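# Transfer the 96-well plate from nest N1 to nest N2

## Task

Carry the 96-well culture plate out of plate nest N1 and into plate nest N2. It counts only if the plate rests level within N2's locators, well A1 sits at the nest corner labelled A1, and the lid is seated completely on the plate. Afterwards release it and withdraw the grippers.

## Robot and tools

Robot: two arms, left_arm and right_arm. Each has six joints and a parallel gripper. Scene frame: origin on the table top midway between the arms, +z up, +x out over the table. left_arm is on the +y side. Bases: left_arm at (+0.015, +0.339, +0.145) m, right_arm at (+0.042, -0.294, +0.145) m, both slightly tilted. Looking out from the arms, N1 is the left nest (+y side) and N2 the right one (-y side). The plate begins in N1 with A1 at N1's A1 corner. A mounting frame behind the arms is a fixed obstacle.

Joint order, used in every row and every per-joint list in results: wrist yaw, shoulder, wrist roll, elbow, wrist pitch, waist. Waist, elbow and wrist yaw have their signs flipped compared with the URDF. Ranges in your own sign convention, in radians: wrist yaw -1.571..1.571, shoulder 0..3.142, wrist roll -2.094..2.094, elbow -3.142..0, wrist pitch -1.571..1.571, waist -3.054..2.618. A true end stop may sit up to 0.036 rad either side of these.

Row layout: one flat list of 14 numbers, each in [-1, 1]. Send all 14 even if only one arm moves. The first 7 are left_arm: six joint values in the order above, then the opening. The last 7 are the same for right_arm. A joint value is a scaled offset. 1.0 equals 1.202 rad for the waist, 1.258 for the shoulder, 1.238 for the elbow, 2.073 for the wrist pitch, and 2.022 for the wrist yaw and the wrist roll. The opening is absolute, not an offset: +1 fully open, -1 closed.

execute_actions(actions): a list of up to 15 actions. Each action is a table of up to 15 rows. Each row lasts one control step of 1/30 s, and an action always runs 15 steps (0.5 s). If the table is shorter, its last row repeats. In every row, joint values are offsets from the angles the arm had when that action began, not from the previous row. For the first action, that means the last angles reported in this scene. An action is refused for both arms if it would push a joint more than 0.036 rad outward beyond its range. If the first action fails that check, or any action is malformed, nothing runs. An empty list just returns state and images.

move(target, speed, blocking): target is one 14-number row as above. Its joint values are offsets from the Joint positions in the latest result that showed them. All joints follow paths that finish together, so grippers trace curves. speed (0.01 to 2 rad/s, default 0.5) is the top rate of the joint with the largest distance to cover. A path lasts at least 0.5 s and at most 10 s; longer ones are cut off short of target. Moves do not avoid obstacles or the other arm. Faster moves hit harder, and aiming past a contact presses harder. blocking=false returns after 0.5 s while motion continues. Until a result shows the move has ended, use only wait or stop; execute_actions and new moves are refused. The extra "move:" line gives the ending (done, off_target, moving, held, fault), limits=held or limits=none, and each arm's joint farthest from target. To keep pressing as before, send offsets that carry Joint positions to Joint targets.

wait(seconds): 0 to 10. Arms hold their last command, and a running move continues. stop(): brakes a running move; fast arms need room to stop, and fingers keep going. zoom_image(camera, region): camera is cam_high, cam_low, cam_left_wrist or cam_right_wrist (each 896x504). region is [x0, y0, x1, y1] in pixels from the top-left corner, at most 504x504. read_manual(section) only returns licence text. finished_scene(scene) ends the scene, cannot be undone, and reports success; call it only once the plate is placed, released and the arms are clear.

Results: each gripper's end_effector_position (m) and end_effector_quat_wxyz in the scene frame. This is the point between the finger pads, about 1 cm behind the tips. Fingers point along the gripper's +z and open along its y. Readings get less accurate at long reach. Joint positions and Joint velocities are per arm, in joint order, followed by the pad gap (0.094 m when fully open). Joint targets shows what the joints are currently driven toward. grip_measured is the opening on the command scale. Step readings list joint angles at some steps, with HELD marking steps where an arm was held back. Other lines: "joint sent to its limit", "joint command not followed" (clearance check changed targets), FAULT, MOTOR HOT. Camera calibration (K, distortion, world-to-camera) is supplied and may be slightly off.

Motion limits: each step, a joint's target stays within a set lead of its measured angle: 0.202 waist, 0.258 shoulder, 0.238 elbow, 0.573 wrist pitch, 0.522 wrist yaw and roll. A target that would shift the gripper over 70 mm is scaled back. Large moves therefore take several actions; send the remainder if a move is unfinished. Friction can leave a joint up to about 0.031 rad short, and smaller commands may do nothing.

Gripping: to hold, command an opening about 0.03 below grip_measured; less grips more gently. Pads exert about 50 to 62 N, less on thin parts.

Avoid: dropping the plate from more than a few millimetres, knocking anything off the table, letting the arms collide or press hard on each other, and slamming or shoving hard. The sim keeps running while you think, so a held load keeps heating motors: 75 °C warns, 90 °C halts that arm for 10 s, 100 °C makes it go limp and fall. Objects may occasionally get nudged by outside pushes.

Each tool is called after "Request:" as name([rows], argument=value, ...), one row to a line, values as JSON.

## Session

Request:
execute_actions(actions=[])

Scene clock: 0.00 s.
left_arm: end_effector_position=(+0.3216, +0.4867, +0.2705) grip_measured=+1.000 end_effector_quat_wxyz=(+0.106, +0.172, +0.978, -0.044) | right_arm: end_effector_position=(+0.0775, -0.9750, +0.2803) grip_measured=+1.000 end_effector_quat_wxyz=(+0.500, +0.805, +0.213, -0.237)
Joint names: [wrist yaw, shoulder, wrist roll, elbow, wrist pitch, waist]
Joint positions: left_arm=[-0.7    1.363  1.387 -1.435 -1.464 -1.247  0.094] | right_arm=[ 0.111  2.292  1.369 -1.886  0.036  1.555  0.094]
Joint velocities: left_arm=[-0.007  0.007 -0.007 -0.002 -0.022 -0.012  0.   ] | right_arm=[-0.007 -0.007 -0.037  0.007 -0.051 -0.012  0.   ]
Joint targets: left_arm=[-0.700 1.363 1.387 -1.435 -1.464 -1.247] | right_arm=[0.111 2.292 1.369 -1.886 0.036 1.555]
camera_calibration (this result's frames):
cam_left_wrist: T_world_to_cam=[[-0.369061, -0.929066, 0.0250914, 0.568426], [-0.788461, 0.327272, 0.52079, -0.0256764], [-0.49206, 0.17242, -0.853316, 0.423322], [0, 0, 0, 1]] pos_world=[0.397839, 0.46352, 0.360337]
cam_right_wrist: T_world_to_cam=[[-0.329623, 0.461262, -0.823763, 0.703682], [0.889305, 0.444651, -0.106869, 0.436055], [0.316992, -0.767804, -0.556771, -0.511806], [0, 0, 0, 1]] pos_world=[0.00640276, -0.911441, 0.341309]

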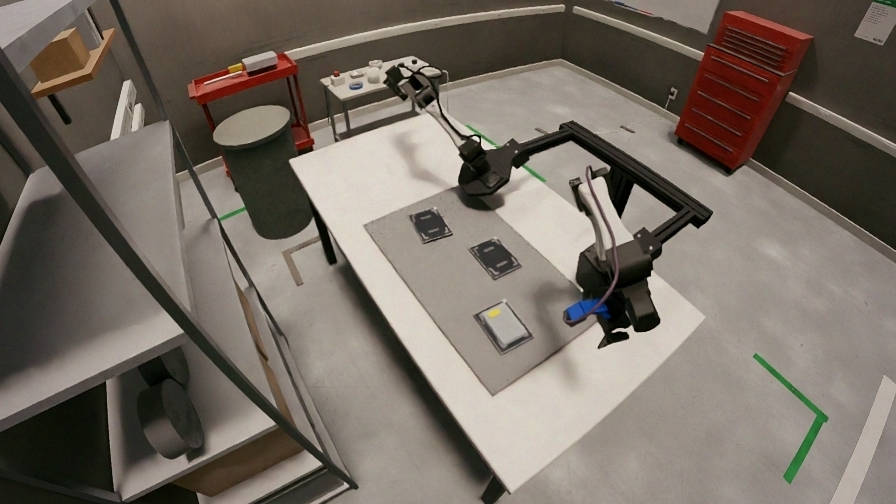

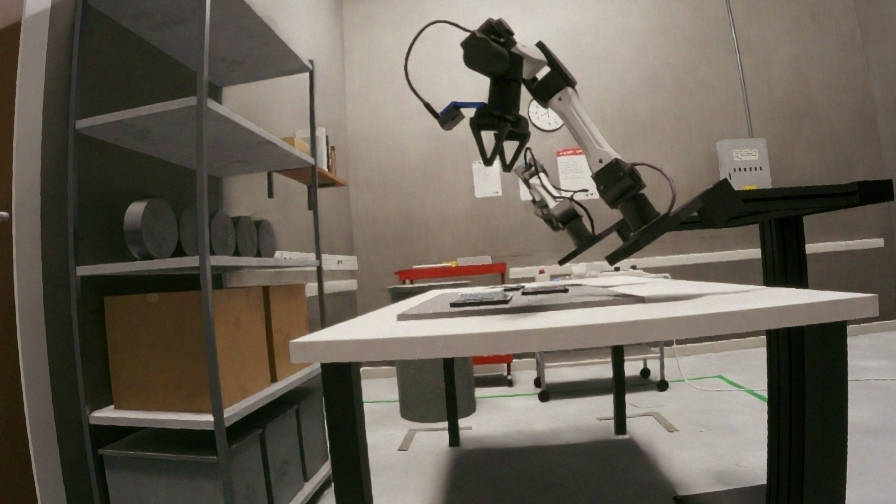

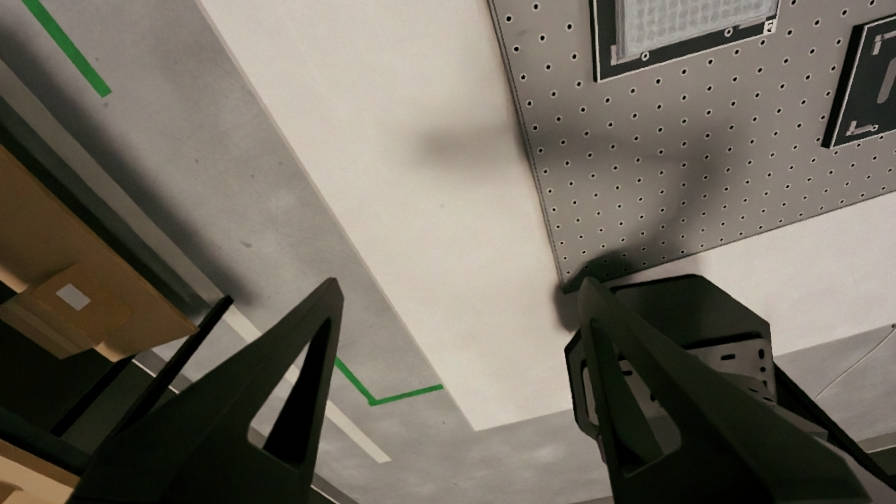

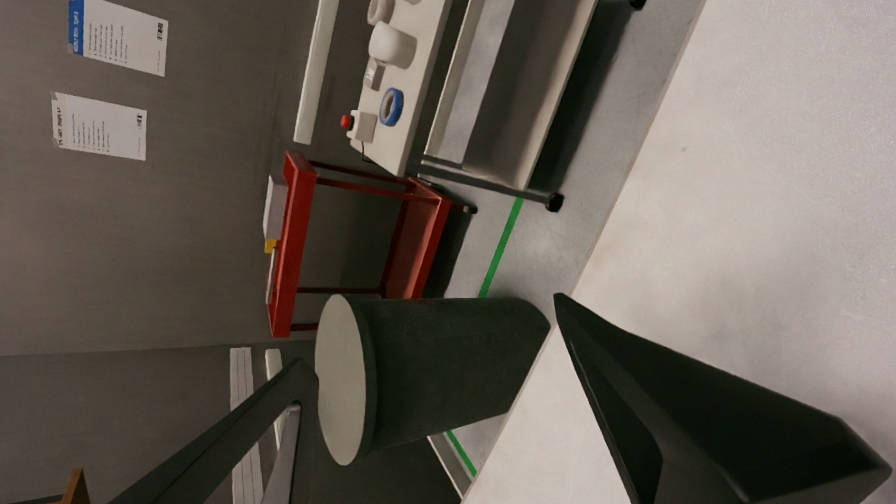

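Request:
zoom_image(camera="cam_high", region=[360, 180, 620, 400])

Request:
zoom_image(camera="cam_left_wrist", region=[560, 0, 896, 180])

Region (360, 180, 620, 400) of cam_high's 896x504 image, scaled by 1.938, with more detail than that image has; it fills the top 426 rows of this view, and the rest is white.

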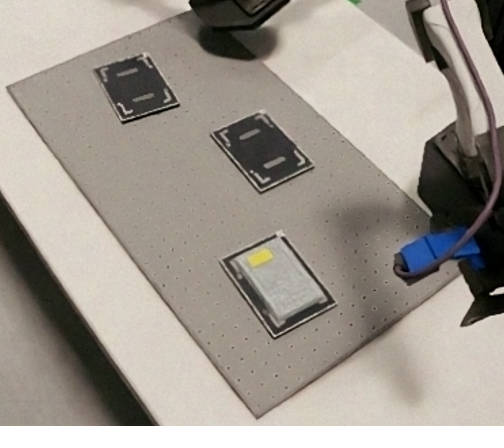

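Region (560, 0, 896, 180) of cam_left_wrist's 896x504 image, scaled by 1.500, with more detail than that image has; it fills the top 270 rows of this view, and the rest is white.

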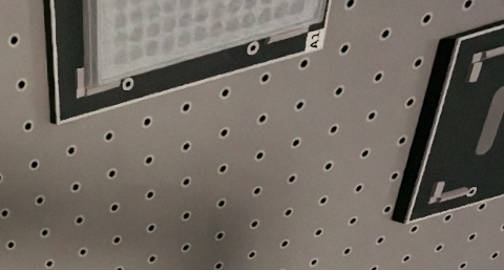

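Request:
move(target=[0.390,0.016,0.056,0.272,0.326,1.169,1, 0,0,0,0,0,0,1], speed=1.0)

action 0: every number of target must lie in its column's range; nothing of the call was run and nothing moved

Request:
move(target=[0.390,0.016,0.056,0.272,0.326,1.0,1, 0,0,0,0,0,0,1], speed=1.2)

Request:
move(target=[0,0,0,0,0,0.175,1, 0,0,0,0,0,0,1], speed=0.5)

Scene clock: 25.03 s.
left_arm: end_effector_position=(+0.3851, +0.3090, +0.1149) grip_measured=+1.000 end_effector_quat_wxyz=(-0.028, +0.721, +0.691, +0.037) | right_arm: end_effector_position=(+0.0775, -0.9750, +0.2803) grip_measured=+1.000 end_effector_quat_wxyz=(+0.500, +0.805, +0.213, -0.237)
Joint names: [wrist yaw, shoulder, wrist roll, elbow, wrist pitch, waist]
Joint positions: left_arm=[ 0.081  1.373  1.495 -1.112 -0.802 -0.052  0.094] | right_arm=[ 0.111  2.292  1.369 -1.886  0.036  1.555  0.094]
Joint velocities: left_arm=[-0.007 -0.007 -0.022 -0.002 -0.051 -0.022  0.   ] | right_arm=[-0.051 -0.022 -0.051  0.012 -0.037 -0.007  0.   ]
Joint targets: left_arm=[0.089 1.383 1.501 -1.098 -0.788 -0.044] | right_arm=[0.111 2.292 1.369 -1.886 0.036 1.555]
move: done; limits=none; left_arm: farthest joint: the elbow, 0.014 radians from its target (0.336 radians at the start); right_arm: farthest joint: the waist, 0.000 radians from its target (0.000 radians at the start)
camera_calibration (this result's frames):
cam_left_wrist: T_world_to_cam=[[-0.996892, 0.0739716, -0.0271139, 0.368581], [0.0273912, 0.648105, 0.761058, -0.277395], [0.0738694, 0.75795, -0.648117, -0.0701058], [0, 0, 0, 1]] pos_world=[0.380212, 0.205653, 0.17567]
cam_right_wrist: T_world_to_cam=[[-0.329623, 0.461262, -0.823763, 0.703682], [0.889305, 0.444651, -0.106869, 0.436055], [0.316992, -0.767804, -0.556771, -0.511806], [0, 0, 0, 1]] pos_world=[0.00640276, -0.911441, 0.341309]

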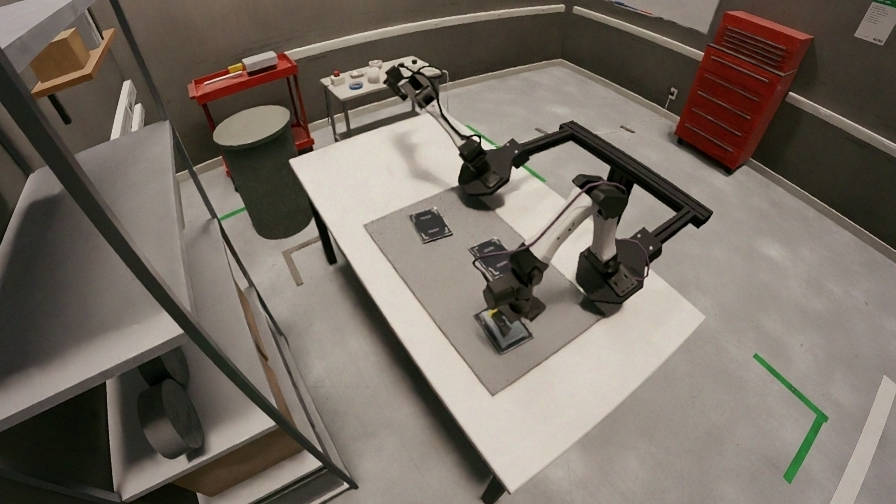

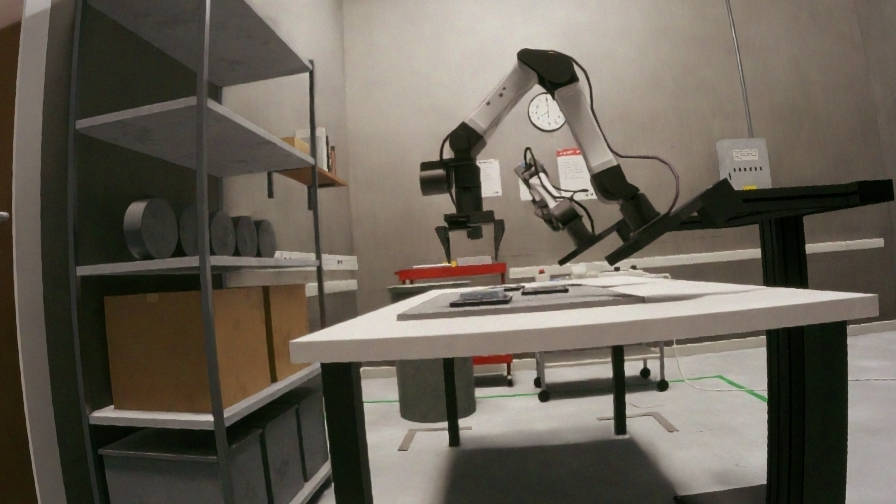

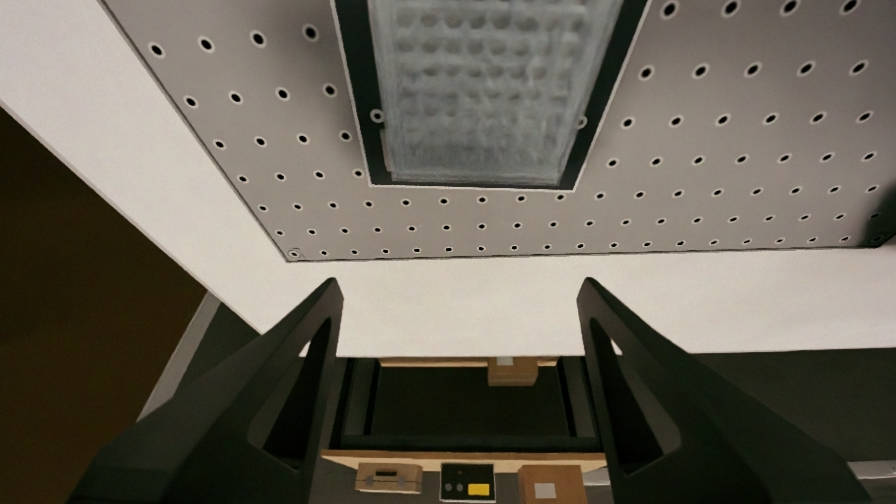

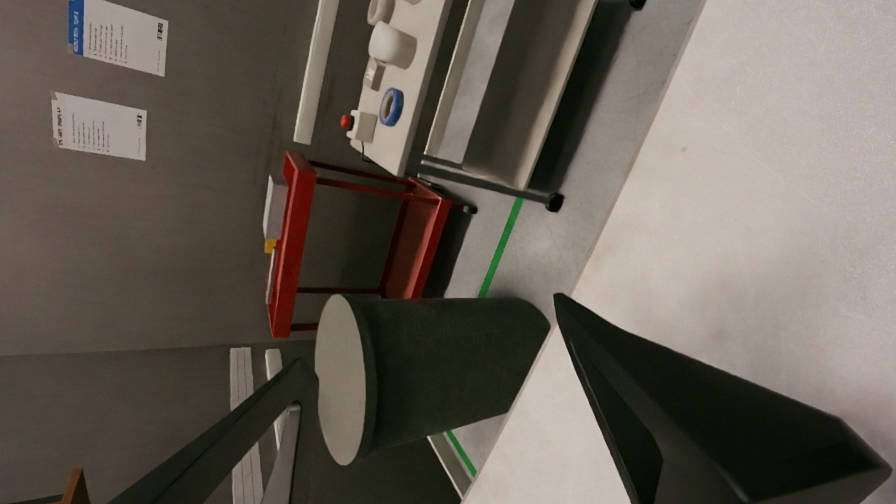

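Scene clock: 25.83 s.
left_arm: end_effector_position=(+0.3735, +0.2416, +0.1161) grip_measured=+1.000 end_effector_quat_wxyz=(+0.006, +0.780, +0.626, +0.001) | right_arm: end_effector_position=(+0.0775, -0.9750, +0.2803) grip_measured=+1.000 end_effector_quat_wxyz=(+0.500, +0.805, +0.213, -0.237)
Joint names: [wrist yaw, shoulder, wrist roll, elbow, wrist pitch, waist]
Joint positions: left_arm=[ 0.081  1.373  1.495 -1.112 -0.802  0.149  0.094] | right_arm=[ 0.111  2.292  1.369 -1.886  0.036  1.555  0.094]
Joint velocities: left_arm=[-0.022 -0.007  0.007  0.017  0.022  0.002  0.   ] | right_arm=[-0.022  0.002 -0.037 -0.007  0.022  0.007  0.   ]
Joint targets: left_arm=[0.081 1.373 1.495 -1.112 -0.802 0.158] | right_arm=[0.111 2.292 1.369 -1.886 0.036 1.555]
move: done; limits=none; left_arm: farthest joint: the waist, 0.009 radians from its target (0.211 radians at the start); right_arm: farthest joint: the waist, 0.000 radians from its target (0.000 radians at the start)
camera_calibration (this result's frames):
cam_left_wrist: T_world_to_cam=[[-0.968933, 0.245578, -0.0293184, 0.310385], [0.156952, 0.702169, 0.694496, -0.287995], [0.191139, 0.668319, -0.718899, -0.0312628], [0, 0, 0, 1]] pos_world=[0.35192, 0.146891, 0.186636]
cam_right_wrist: T_world_to_cam=[[-0.329623, 0.461262, -0.823763, 0.703682], [0.889305, 0.444651, -0.106869, 0.436055], [0.316992, -0.767804, -0.556771, -0.511806], [0, 0, 0, 1]] pos_world=[0.00640276, -0.911441, 0.341309]

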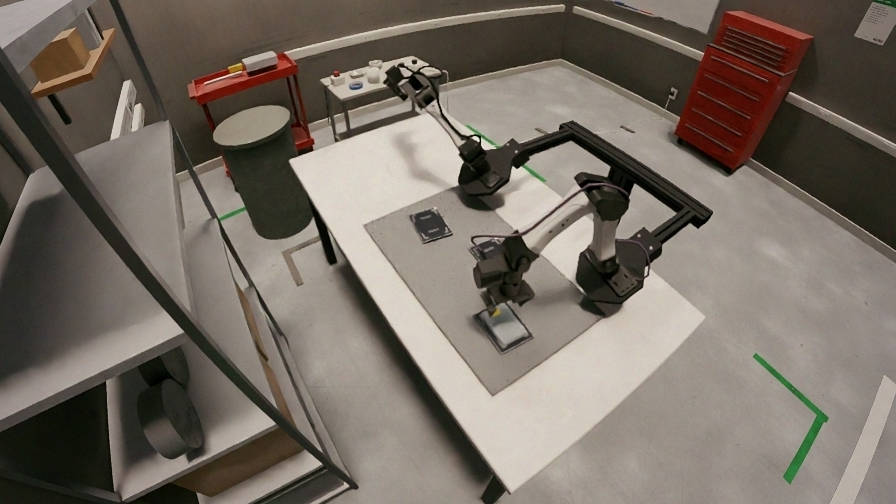

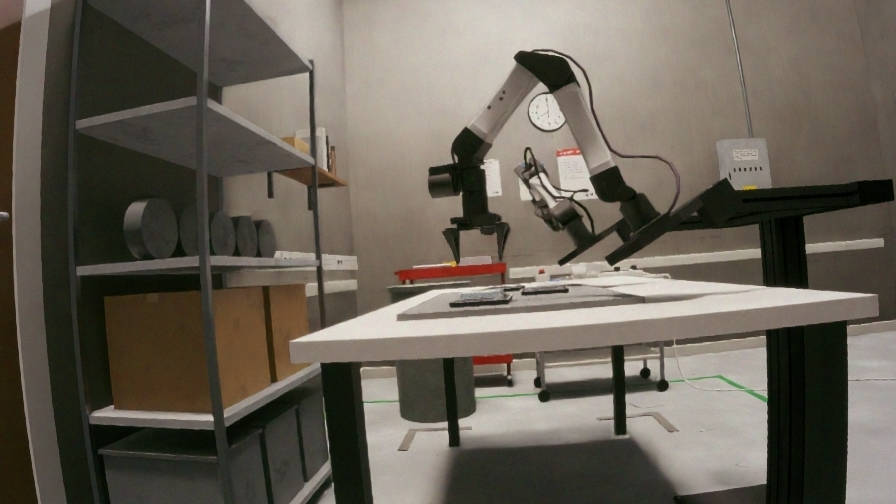

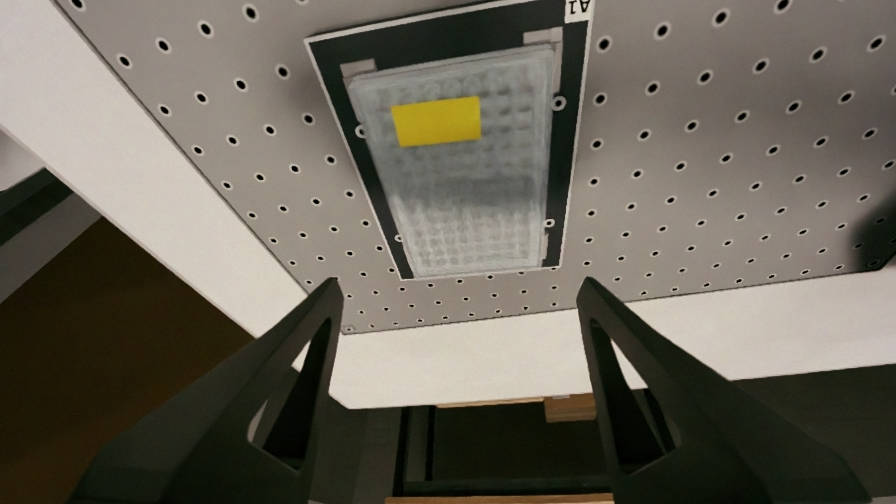

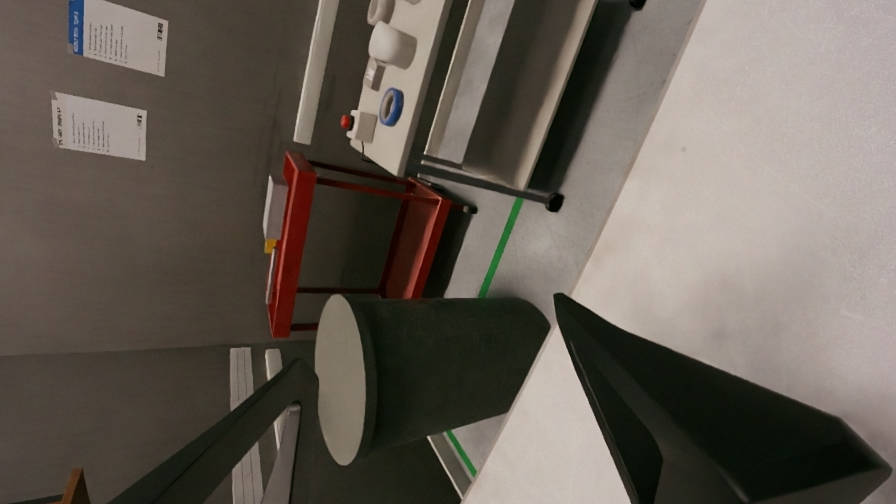

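Request:
move(target=[0,0.125,-0.064,0.078,0.112,-0.015,1, -0.055,-0.63,-0.905,0.554,-0.403,-0.96,1], speed=0.6)

Scene clock: 39.50 s.
left_arm: end_effector_position=(+0.3729, +0.2392, +0.0563) grip_measured=+1.000 end_effector_quat_wxyz=(+0.001, +0.738, +0.675, -0.000) | right_arm: end_effector_position=(+0.3946, -0.4803, +0.1039) grip_measured=+1.000 end_effector_quat_wxyz=(-0.031, +0.012, +0.996, -0.078)
Joint names: [wrist yaw, shoulder, wrist roll, elbow, wrist pitch, waist]
Joint positions: left_arm=[ 0.081  1.518  1.371 -1.031 -0.584  0.142  0.094] | right_arm=[ 0.012  1.521 -0.448 -1.222 -0.784  0.405  0.094]
Joint velocities: left_arm=[-0.022  0.002 -0.007  0.012 -0.022  0.022  0.   ] | right_arm=[ 0.037 -0.027 -0.007 -0.002 -0.11  -0.002  0.   ]
Joint targets: left_arm=[0.081 1.531 1.366 -1.016 -0.570 0.132] | right_arm=[0.000 1.500 -0.461 -1.201 -0.800 0.401]
move: off_target (right_arm); limits=none; left_arm: farthest joint: the elbow, 0.016 radians from its target (0.097 radians at the start); right_arm: farthest joint: the elbow, 0.022 radians from its target (0.686 radians at the start)
camera_calibration (this result's frames):
cam_left_wrist: T_world_to_cam=[[-0.992755, 0.118355, -0.0207465, 0.347409], [0.0704795, 0.71339, 0.697214, -0.215318], [0.0973194, 0.6907, -0.716563, -0.0430304], [0, 0, 0, 1]] pos_world=[0.364255, 0.142209, 0.126496]
cam_right_wrist: T_world_to_cam=[[-0.291202, -0.933814, 0.207827, -0.357682], [-0.780695, 0.357522, 0.512536, 0.46807], [-0.552916, -0.0129984, -0.833135, 0.403836], [0, 0, 0, 1]] pos_world=[0.48455, -0.496104, 0.170884]

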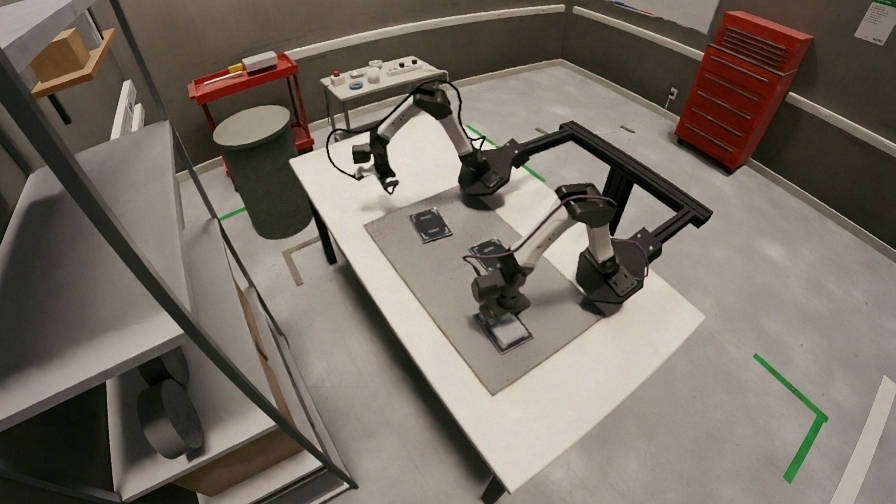

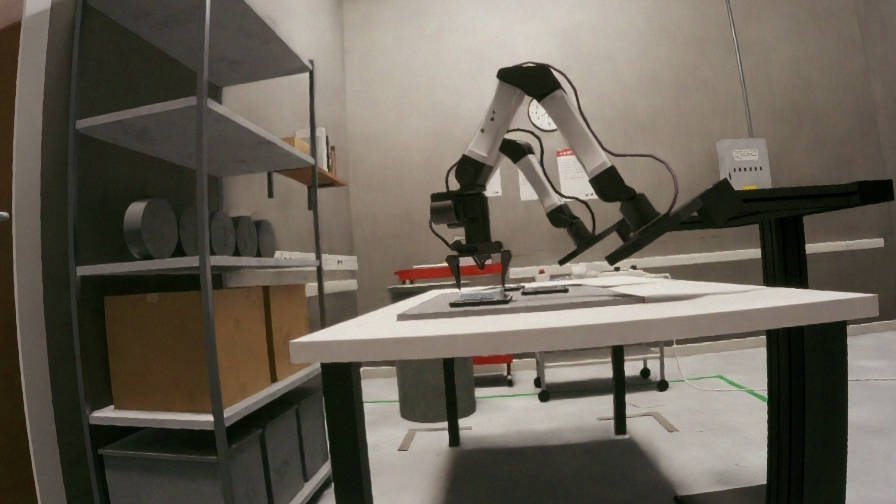

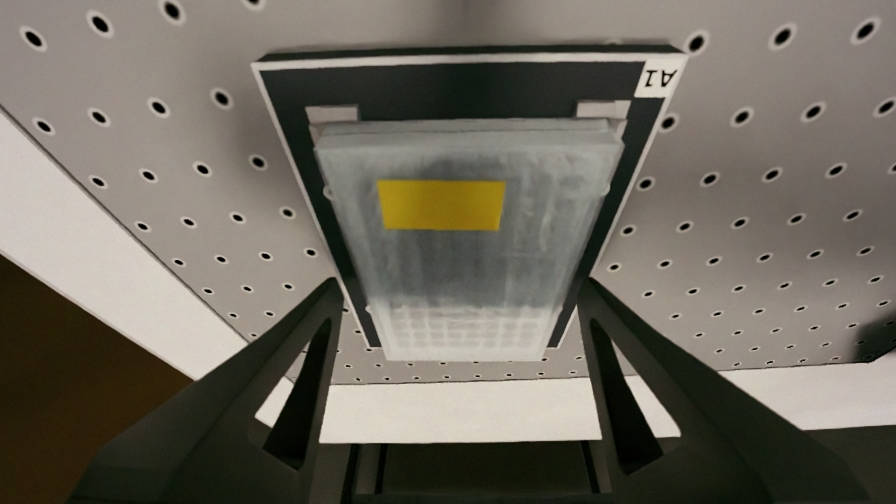

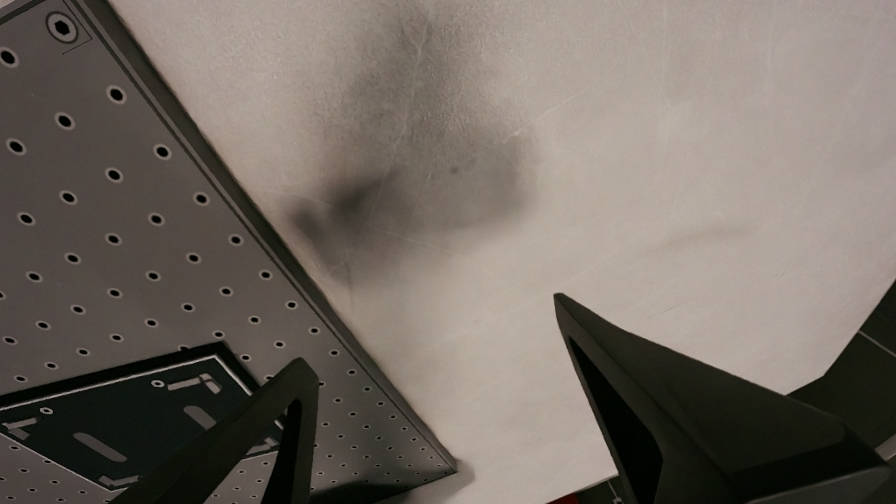

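Request:
move(target=[0,0.049,0,0.040,0.040,0,1, 0,0,0,0,0,0,1], speed=0.06)

Scene clock: 46.00 s.
left_arm: end_effector_position=(+0.3679, +0.2391, +0.0375) grip_measured=+1.000 end_effector_quat_wxyz=(-0.002, +0.738, +0.675, -0.002) | right_arm: end_effector_position=(+0.3945, -0.4802, +0.1039) grip_measured=+1.000 end_effector_quat_wxyz=(-0.031, +0.012, +0.996, -0.078)
Joint names: [wrist yaw, shoulder, wrist roll, elbow, wrist pitch, waist]
Joint positions: left_arm=[ 0.081  1.563  1.371 -1.    -0.516  0.142  0.094] | right_arm=[ 0.012  1.521 -0.449 -1.222 -0.785  0.405  0.094]
Joint velocities: left_arm=[ 0.051 -0.007  0.037 -0.002  0.022  0.017  0.   ] | right_arm=[ 0.022  0.002 -0.037 -0.007  0.022  0.007  0.   ]
Joint targets: left_arm=[0.081 1.580 1.371 -0.982 -0.502 0.142] | right_arm=[0.012 1.521 -0.448 -1.222 -0.784 0.405]
move: done; limits=none; left_arm: farthest joint: the elbow, 0.019 radians from its target (0.050 radians at the start); right_arm: farthest joint: the wrist pitch, 0.001 radians from its target (0.001 radians at the start)
camera_calibration (this result's frames):
cam_left_wrist: T_world_to_cam=[[-0.992804, 0.119014, -0.0132528, 0.341656], [0.0760115, 0.711835, 0.698221, -0.203413], [0.0925316, 0.69219, -0.715759, -0.0545951], [0, 0, 0, 1]] pos_world=[0.359711, 0.141925, 0.107478]
cam_right_wrist: T_world_to_cam=[[-0.290832, -0.933945, 0.207759, -0.357868], [-0.780604, 0.357181, 0.512913, 0.467751], [-0.55324, -0.0130063, -0.832921, 0.403891], [0, 0, 0, 1]] pos_world=[0.484498, -0.496047, 0.170844]

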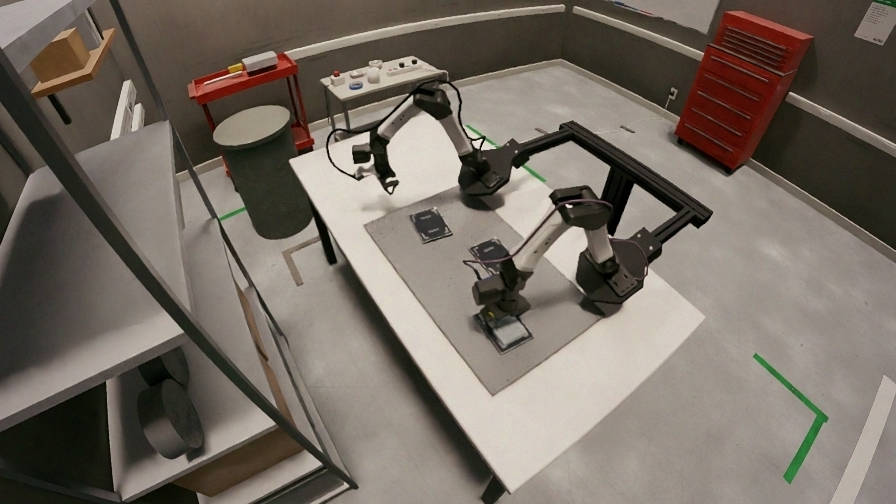

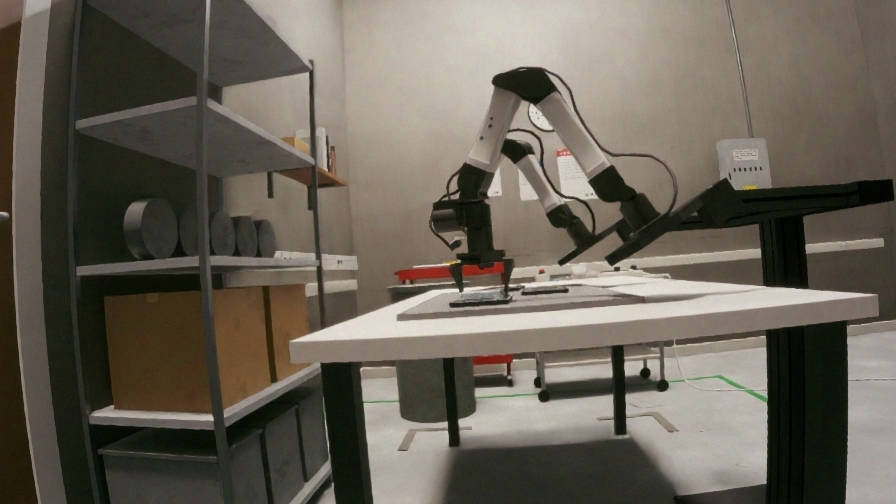

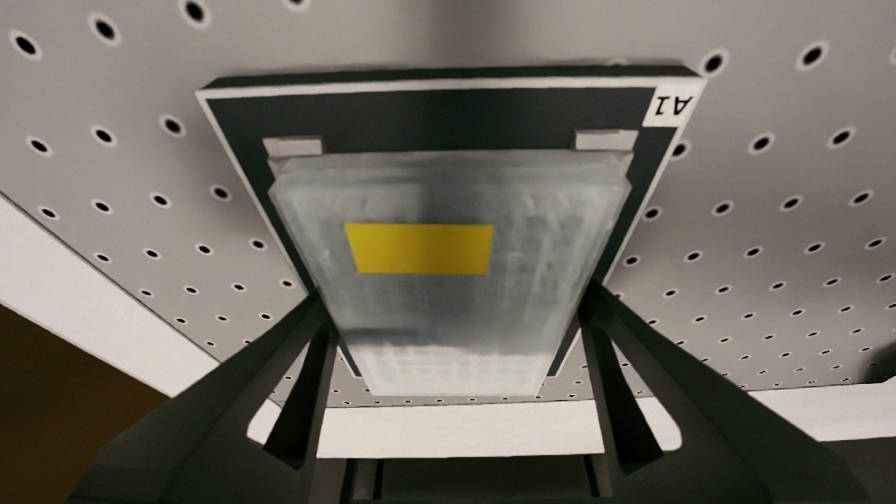

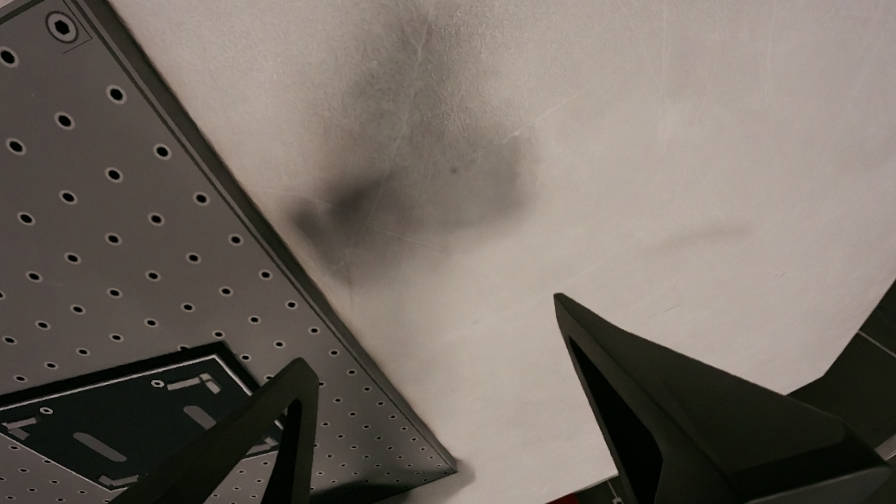

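Request:
execute_actions([
  [[0,0.012,0,0,0,0,0.88,0,0,0,0,0,0,1]],
  [[0,0,0,0,0,0,0.83,0,0,0,0,0,0,1]],
  [[0,0,0,0,0,0,0.75,0,0,0,0,0,0,1]],
  [[0,0,0,0,0,0,0.75,0,0,0,0,0,0,1]],
])

Scene clock: 50.23 s.
left_arm: end_effector_position=(+0.3701, +0.2385, +0.0375) grip_measured=+0.800 end_effector_quat_wxyz=(+0.002, +0.738, +0.675, +0.001) | right_arm: end_effector_position=(+0.3945, -0.4802, +0.1039) grip_measured=+1.000 end_effector_quat_wxyz=(-0.031, +0.012, +0.996, -0.078)
Joint names: [wrist yaw, shoulder, wrist roll, elbow, wrist pitch, waist]
Joint positions: left_arm=[ 0.081  1.563  1.371 -1.    -0.507  0.142  0.085] | right_arm=[ 0.012  1.521 -0.449 -1.222 -0.785  0.405  0.094]
Joint velocities: left_arm=[ 0.022 -0.012 -0.066 -0.002  0.022  0.017  0.001] | right_arm=[ 0.037 -0.002  0.007 -0.012 -0.051  0.007  0.   ]
Joint targets: left_arm=[0.081 1.563 1.371 -1.000 -0.507 0.142] | right_arm=[0.012 1.521 -0.449 -1.222 -0.785 0.405]
Step readings (joint positions; steps 1 to 15: 1st action; 16 to 30: 2nd action; 31 to 45: 3rd action; 46 to 60: 4th action):
0: left_arm=[0.081 1.563 1.371 -1.000 -0.516 0.142] | right_arm=[0.012 1.521 -0.449 -1.222 -0.785 0.405]
1: left_arm=[0.081 1.563 1.371 -1.000 -0.516 0.142] | right_arm=[0.012 1.521 -0.449 -1.222 -0.785 0.405]
2: left_arm=[0.081 1.563 1.371 -1.000 -0.513 0.142] | right_arm=[0.012 1.521 -0.449 -1.222 -0.785 0.405]
4: left_arm=[0.081 1.563 1.371 -1.000 -0.511 0.142] | right_arm=[0.012 1.521 -0.449 -1.222 -0.785 0.405]
8: left_arm=[0.081 1.563 1.371 -1.000 -0.511 0.142] | right_arm=[0.012 1.521 -0.449 -1.222 -0.785 0.405]
15: left_arm=[0.081 1.563 1.371 -1.000 -0.511 0.142] | right_arm=[0.012 1.521 -0.449 -1.222 -0.785 0.405]
16: left_arm=[0.081 1.563 1.371 -1.000 -0.509 0.142] | right_arm=[0.012 1.521 -0.449 -1.222 -0.785 0.405]
17: left_arm=[0.081 1.563 1.371 -1.000 -0.507 0.142] | right_arm=[0.012 1.521 -0.449 -1.222 -0.785 0.405]
19: left_arm=[0.081 1.563 1.371 -1.000 -0.507 0.142] | right_arm=[0.012 1.521 -0.449 -1.222 -0.785 0.405]
23: left_arm=[0.081 1.563 1.371 -1.000 -0.507 0.142] | right_arm=[0.012 1.521 -0.449 -1.222 -0.785 0.405]
30: left_arm=[0.081 1.563 1.371 -1.000 -0.507 0.142] | right_arm=[0.012 1.521 -0.449 -1.222 -0.785 0.405]
31: left_arm=[0.081 1.563 1.371 -1.000 -0.507 0.142] | right_arm=[0.012 1.521 -0.449 -1.222 -0.785 0.405]
32: left_arm=[0.081 1.563 1.371 -1.000 -0.507 0.142] | right_arm=[0.012 1.521 -0.449 -1.222 -0.785 0.405]
34: left_arm=[0.081 1.563 1.371 -1.000 -0.507 0.142] | right_arm=[0.012 1.521 -0.449 -1.222 -0.785 0.405]
38: left_arm=[0.081 1.563 1.371 -1.000 -0.507 0.142] | right_arm=[0.012 1.521 -0.449 -1.222 -0.785 0.405]
45: left_arm=[0.081 1.563 1.371 -1.000 -0.507 0.142] | right_arm=[0.012 1.521 -0.449 -1.222 -0.785 0.405]
46: left_arm=[0.081 1.563 1.371 -1.000 -0.507 0.142] | right_arm=[0.012 1.521 -0.449 -1.222 -0.785 0.405]
47: left_arm=[0.081 1.563 1.371 -1.000 -0.507 0.142] | right_arm=[0.012 1.521 -0.449 -1.222 -0.785 0.405]
49: left_arm=[0.081 1.563 1.371 -1.000 -0.507 0.142] | right_arm=[0.012 1.521 -0.449 -1.222 -0.785 0.405]
53: left_arm=[0.081 1.563 1.371 -1.000 -0.507 0.142] | right_arm=[0.012 1.521 -0.449 -1.222 -0.785 0.405]
60: Joint positions above
camera_calibration (this result's frames):
cam_left_wrist: T_world_to_cam=[[-0.992731, 0.118195, -0.0226841, 0.344494], [0.0690207, 0.713523, 0.697223, -0.200932], [0.0985939, 0.69059, -0.716495, -0.0562228], [0, 0, 0, 1]] pos_world=[0.361402, 0.141479, 0.107626]
cam_right_wrist: T_world_to_cam=[[-0.290832, -0.933945, 0.207759, -0.357868], [-0.780604, 0.357181, 0.512913, 0.467751], [-0.55324, -0.0130063, -0.832921, 0.403891], [0, 0, 0, 1]] pos_world=[0.484498, -0.496047, 0.170844]

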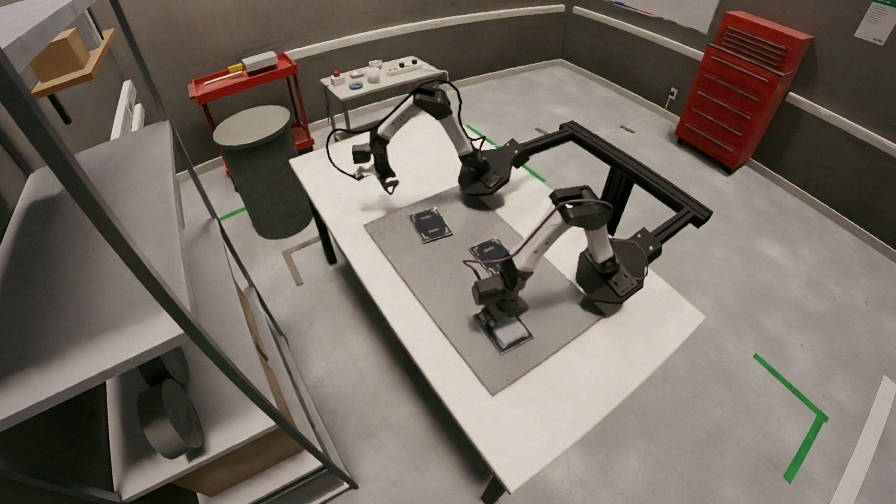

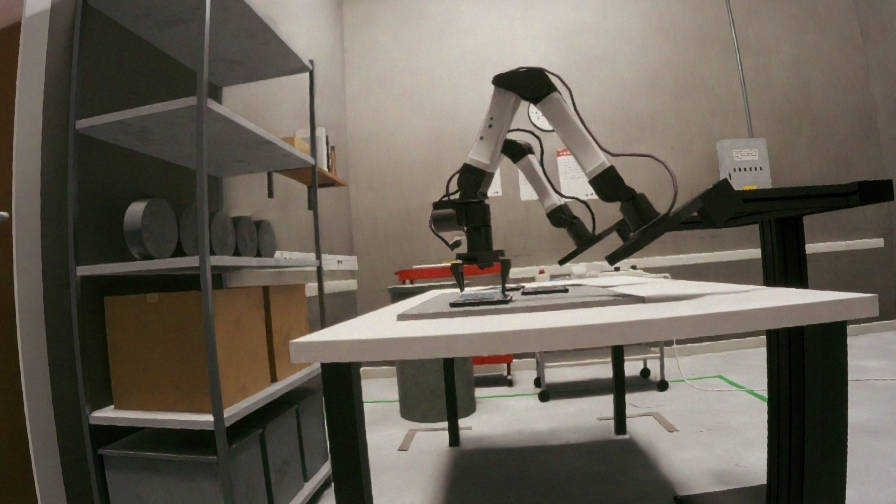

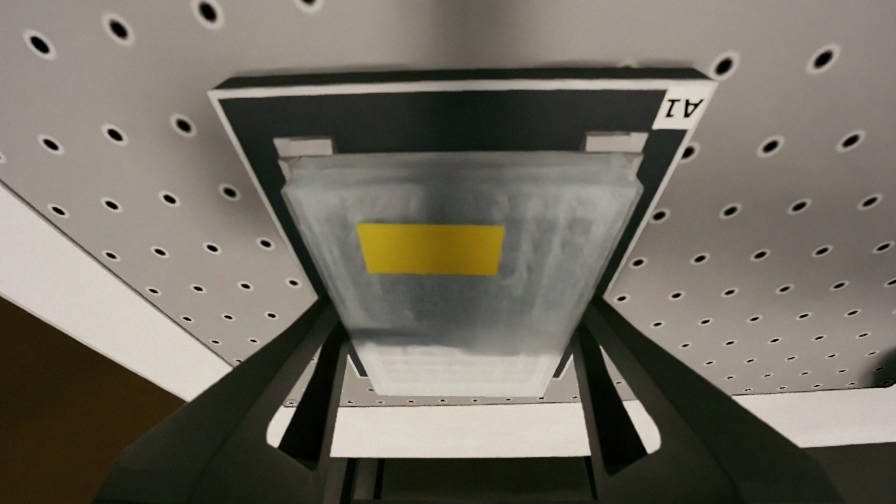

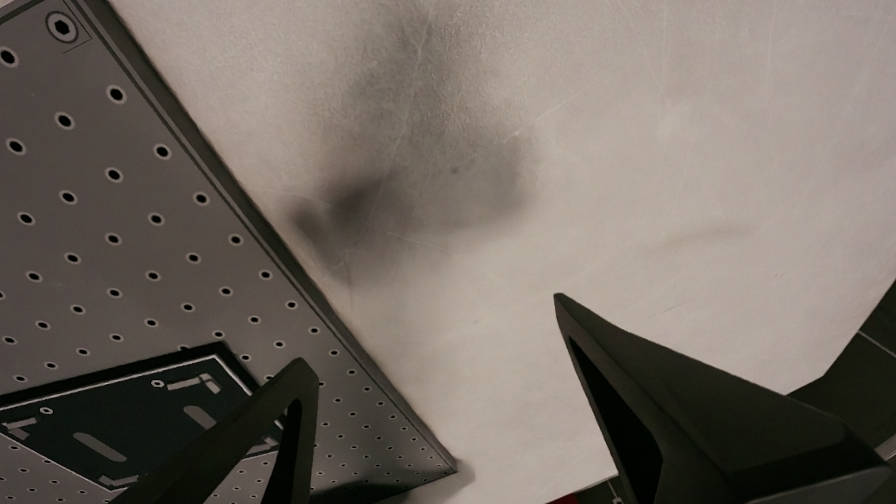

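Request:
move(target=[0,-0.07,0,-0.039,-0.055,0,0.75, 0,0,0,0,0,0,1], speed=0.08)

Scene clock: 55.17 s.
left_arm: end_effector_position=(+0.3685, +0.2409, +0.0606) grip_measured=+0.800 end_effector_quat_wxyz=(-0.003, +0.738, +0.675, -0.003) | right_arm: end_effector_position=(+0.3945, -0.4802, +0.1039) grip_measured=+1.000 end_effector_quat_wxyz=(-0.031, +0.012, +0.996, -0.078)
Joint names: [wrist yaw, shoulder, wrist roll, elbow, wrist pitch, waist]
Joint positions: left_arm=[ 0.081  1.501  1.371 -1.027 -0.608  0.142  0.085] | right_arm=[ 0.012  1.521 -0.449 -1.222 -0.785  0.405  0.094]
Joint velocities: left_arm=[-0.007 -0.012  0.007 -0.017 -0.037 -0.022  0.001] | right_arm=[ 0.007 -0.002 -0.037 -0.002 -0.066  0.007  0.   ]
Joint targets: left_arm=[0.081 1.475 1.371 -1.049 -0.621 0.142] | right_arm=[0.012 1.521 -0.449 -1.222 -0.785 0.405]
move: off_target (left_arm); limits=none; left_arm: farthest joint: the shoulder, 0.026 radians from its target (0.088 radians at the start); right_arm: farthest joint: the waist, 0.000 radians from its target (0.000 radians at the start)
camera_calibration (this result's frames):
cam_left_wrist: T_world_to_cam=[[-0.992853, 0.118933, -0.00994462, 0.342192], [0.0781578, 0.710905, 0.698931, -0.221549], [0.0901954, 0.693159, -0.71512, -0.0388047], [0, 0, 0, 1]] pos_world=[0.360562, 0.1437, 0.1305]
cam_right_wrist: T_world_to_cam=[[-0.290832, -0.933945, 0.207759, -0.357868], [-0.780604, 0.357181, 0.512913, 0.467751], [-0.55324, -0.0130063, -0.832921, 0.403891], [0, 0, 0, 1]] pos_world=[0.484498, -0.496047, 0.170844]

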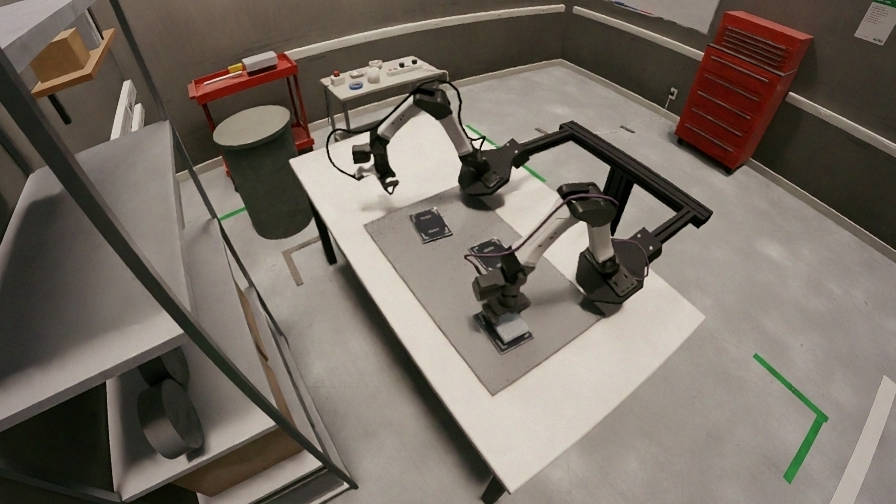

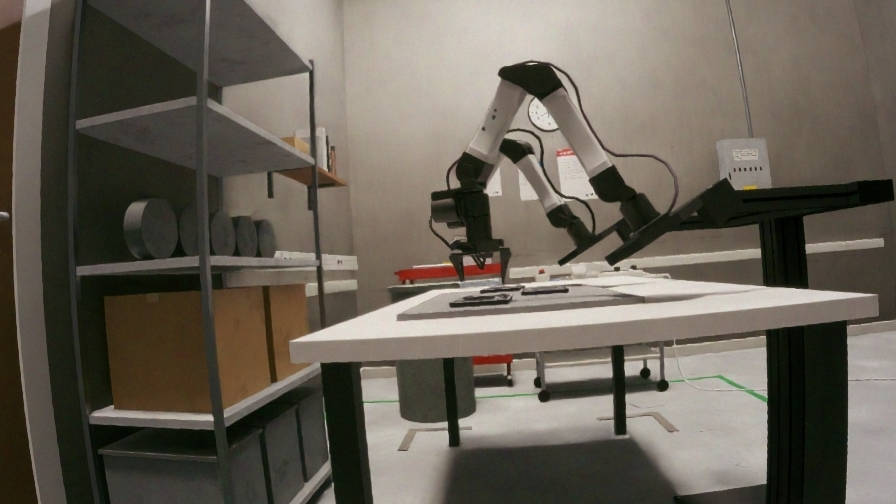

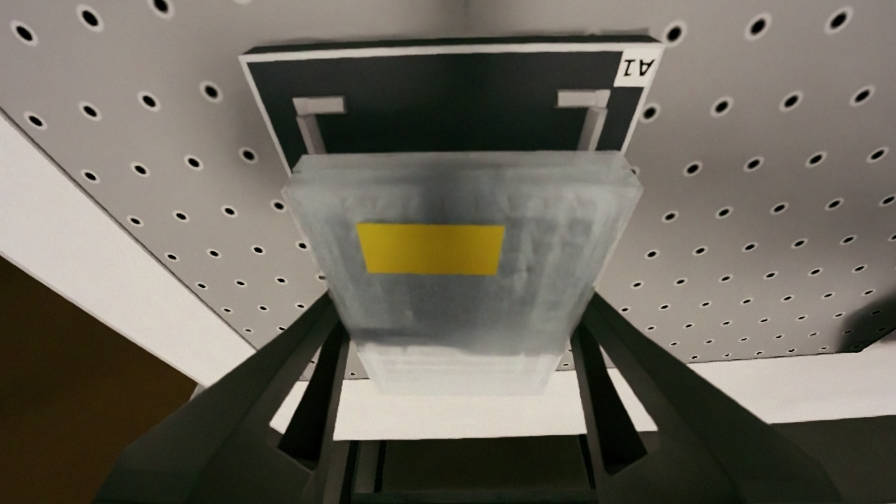

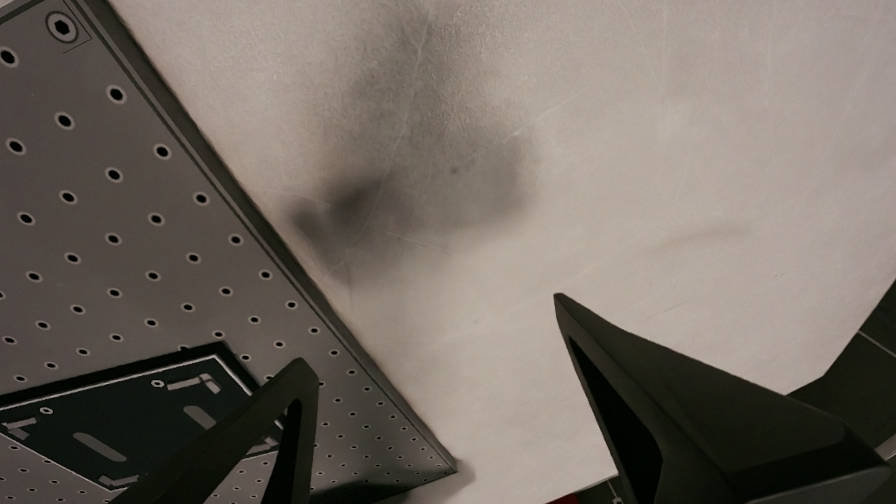

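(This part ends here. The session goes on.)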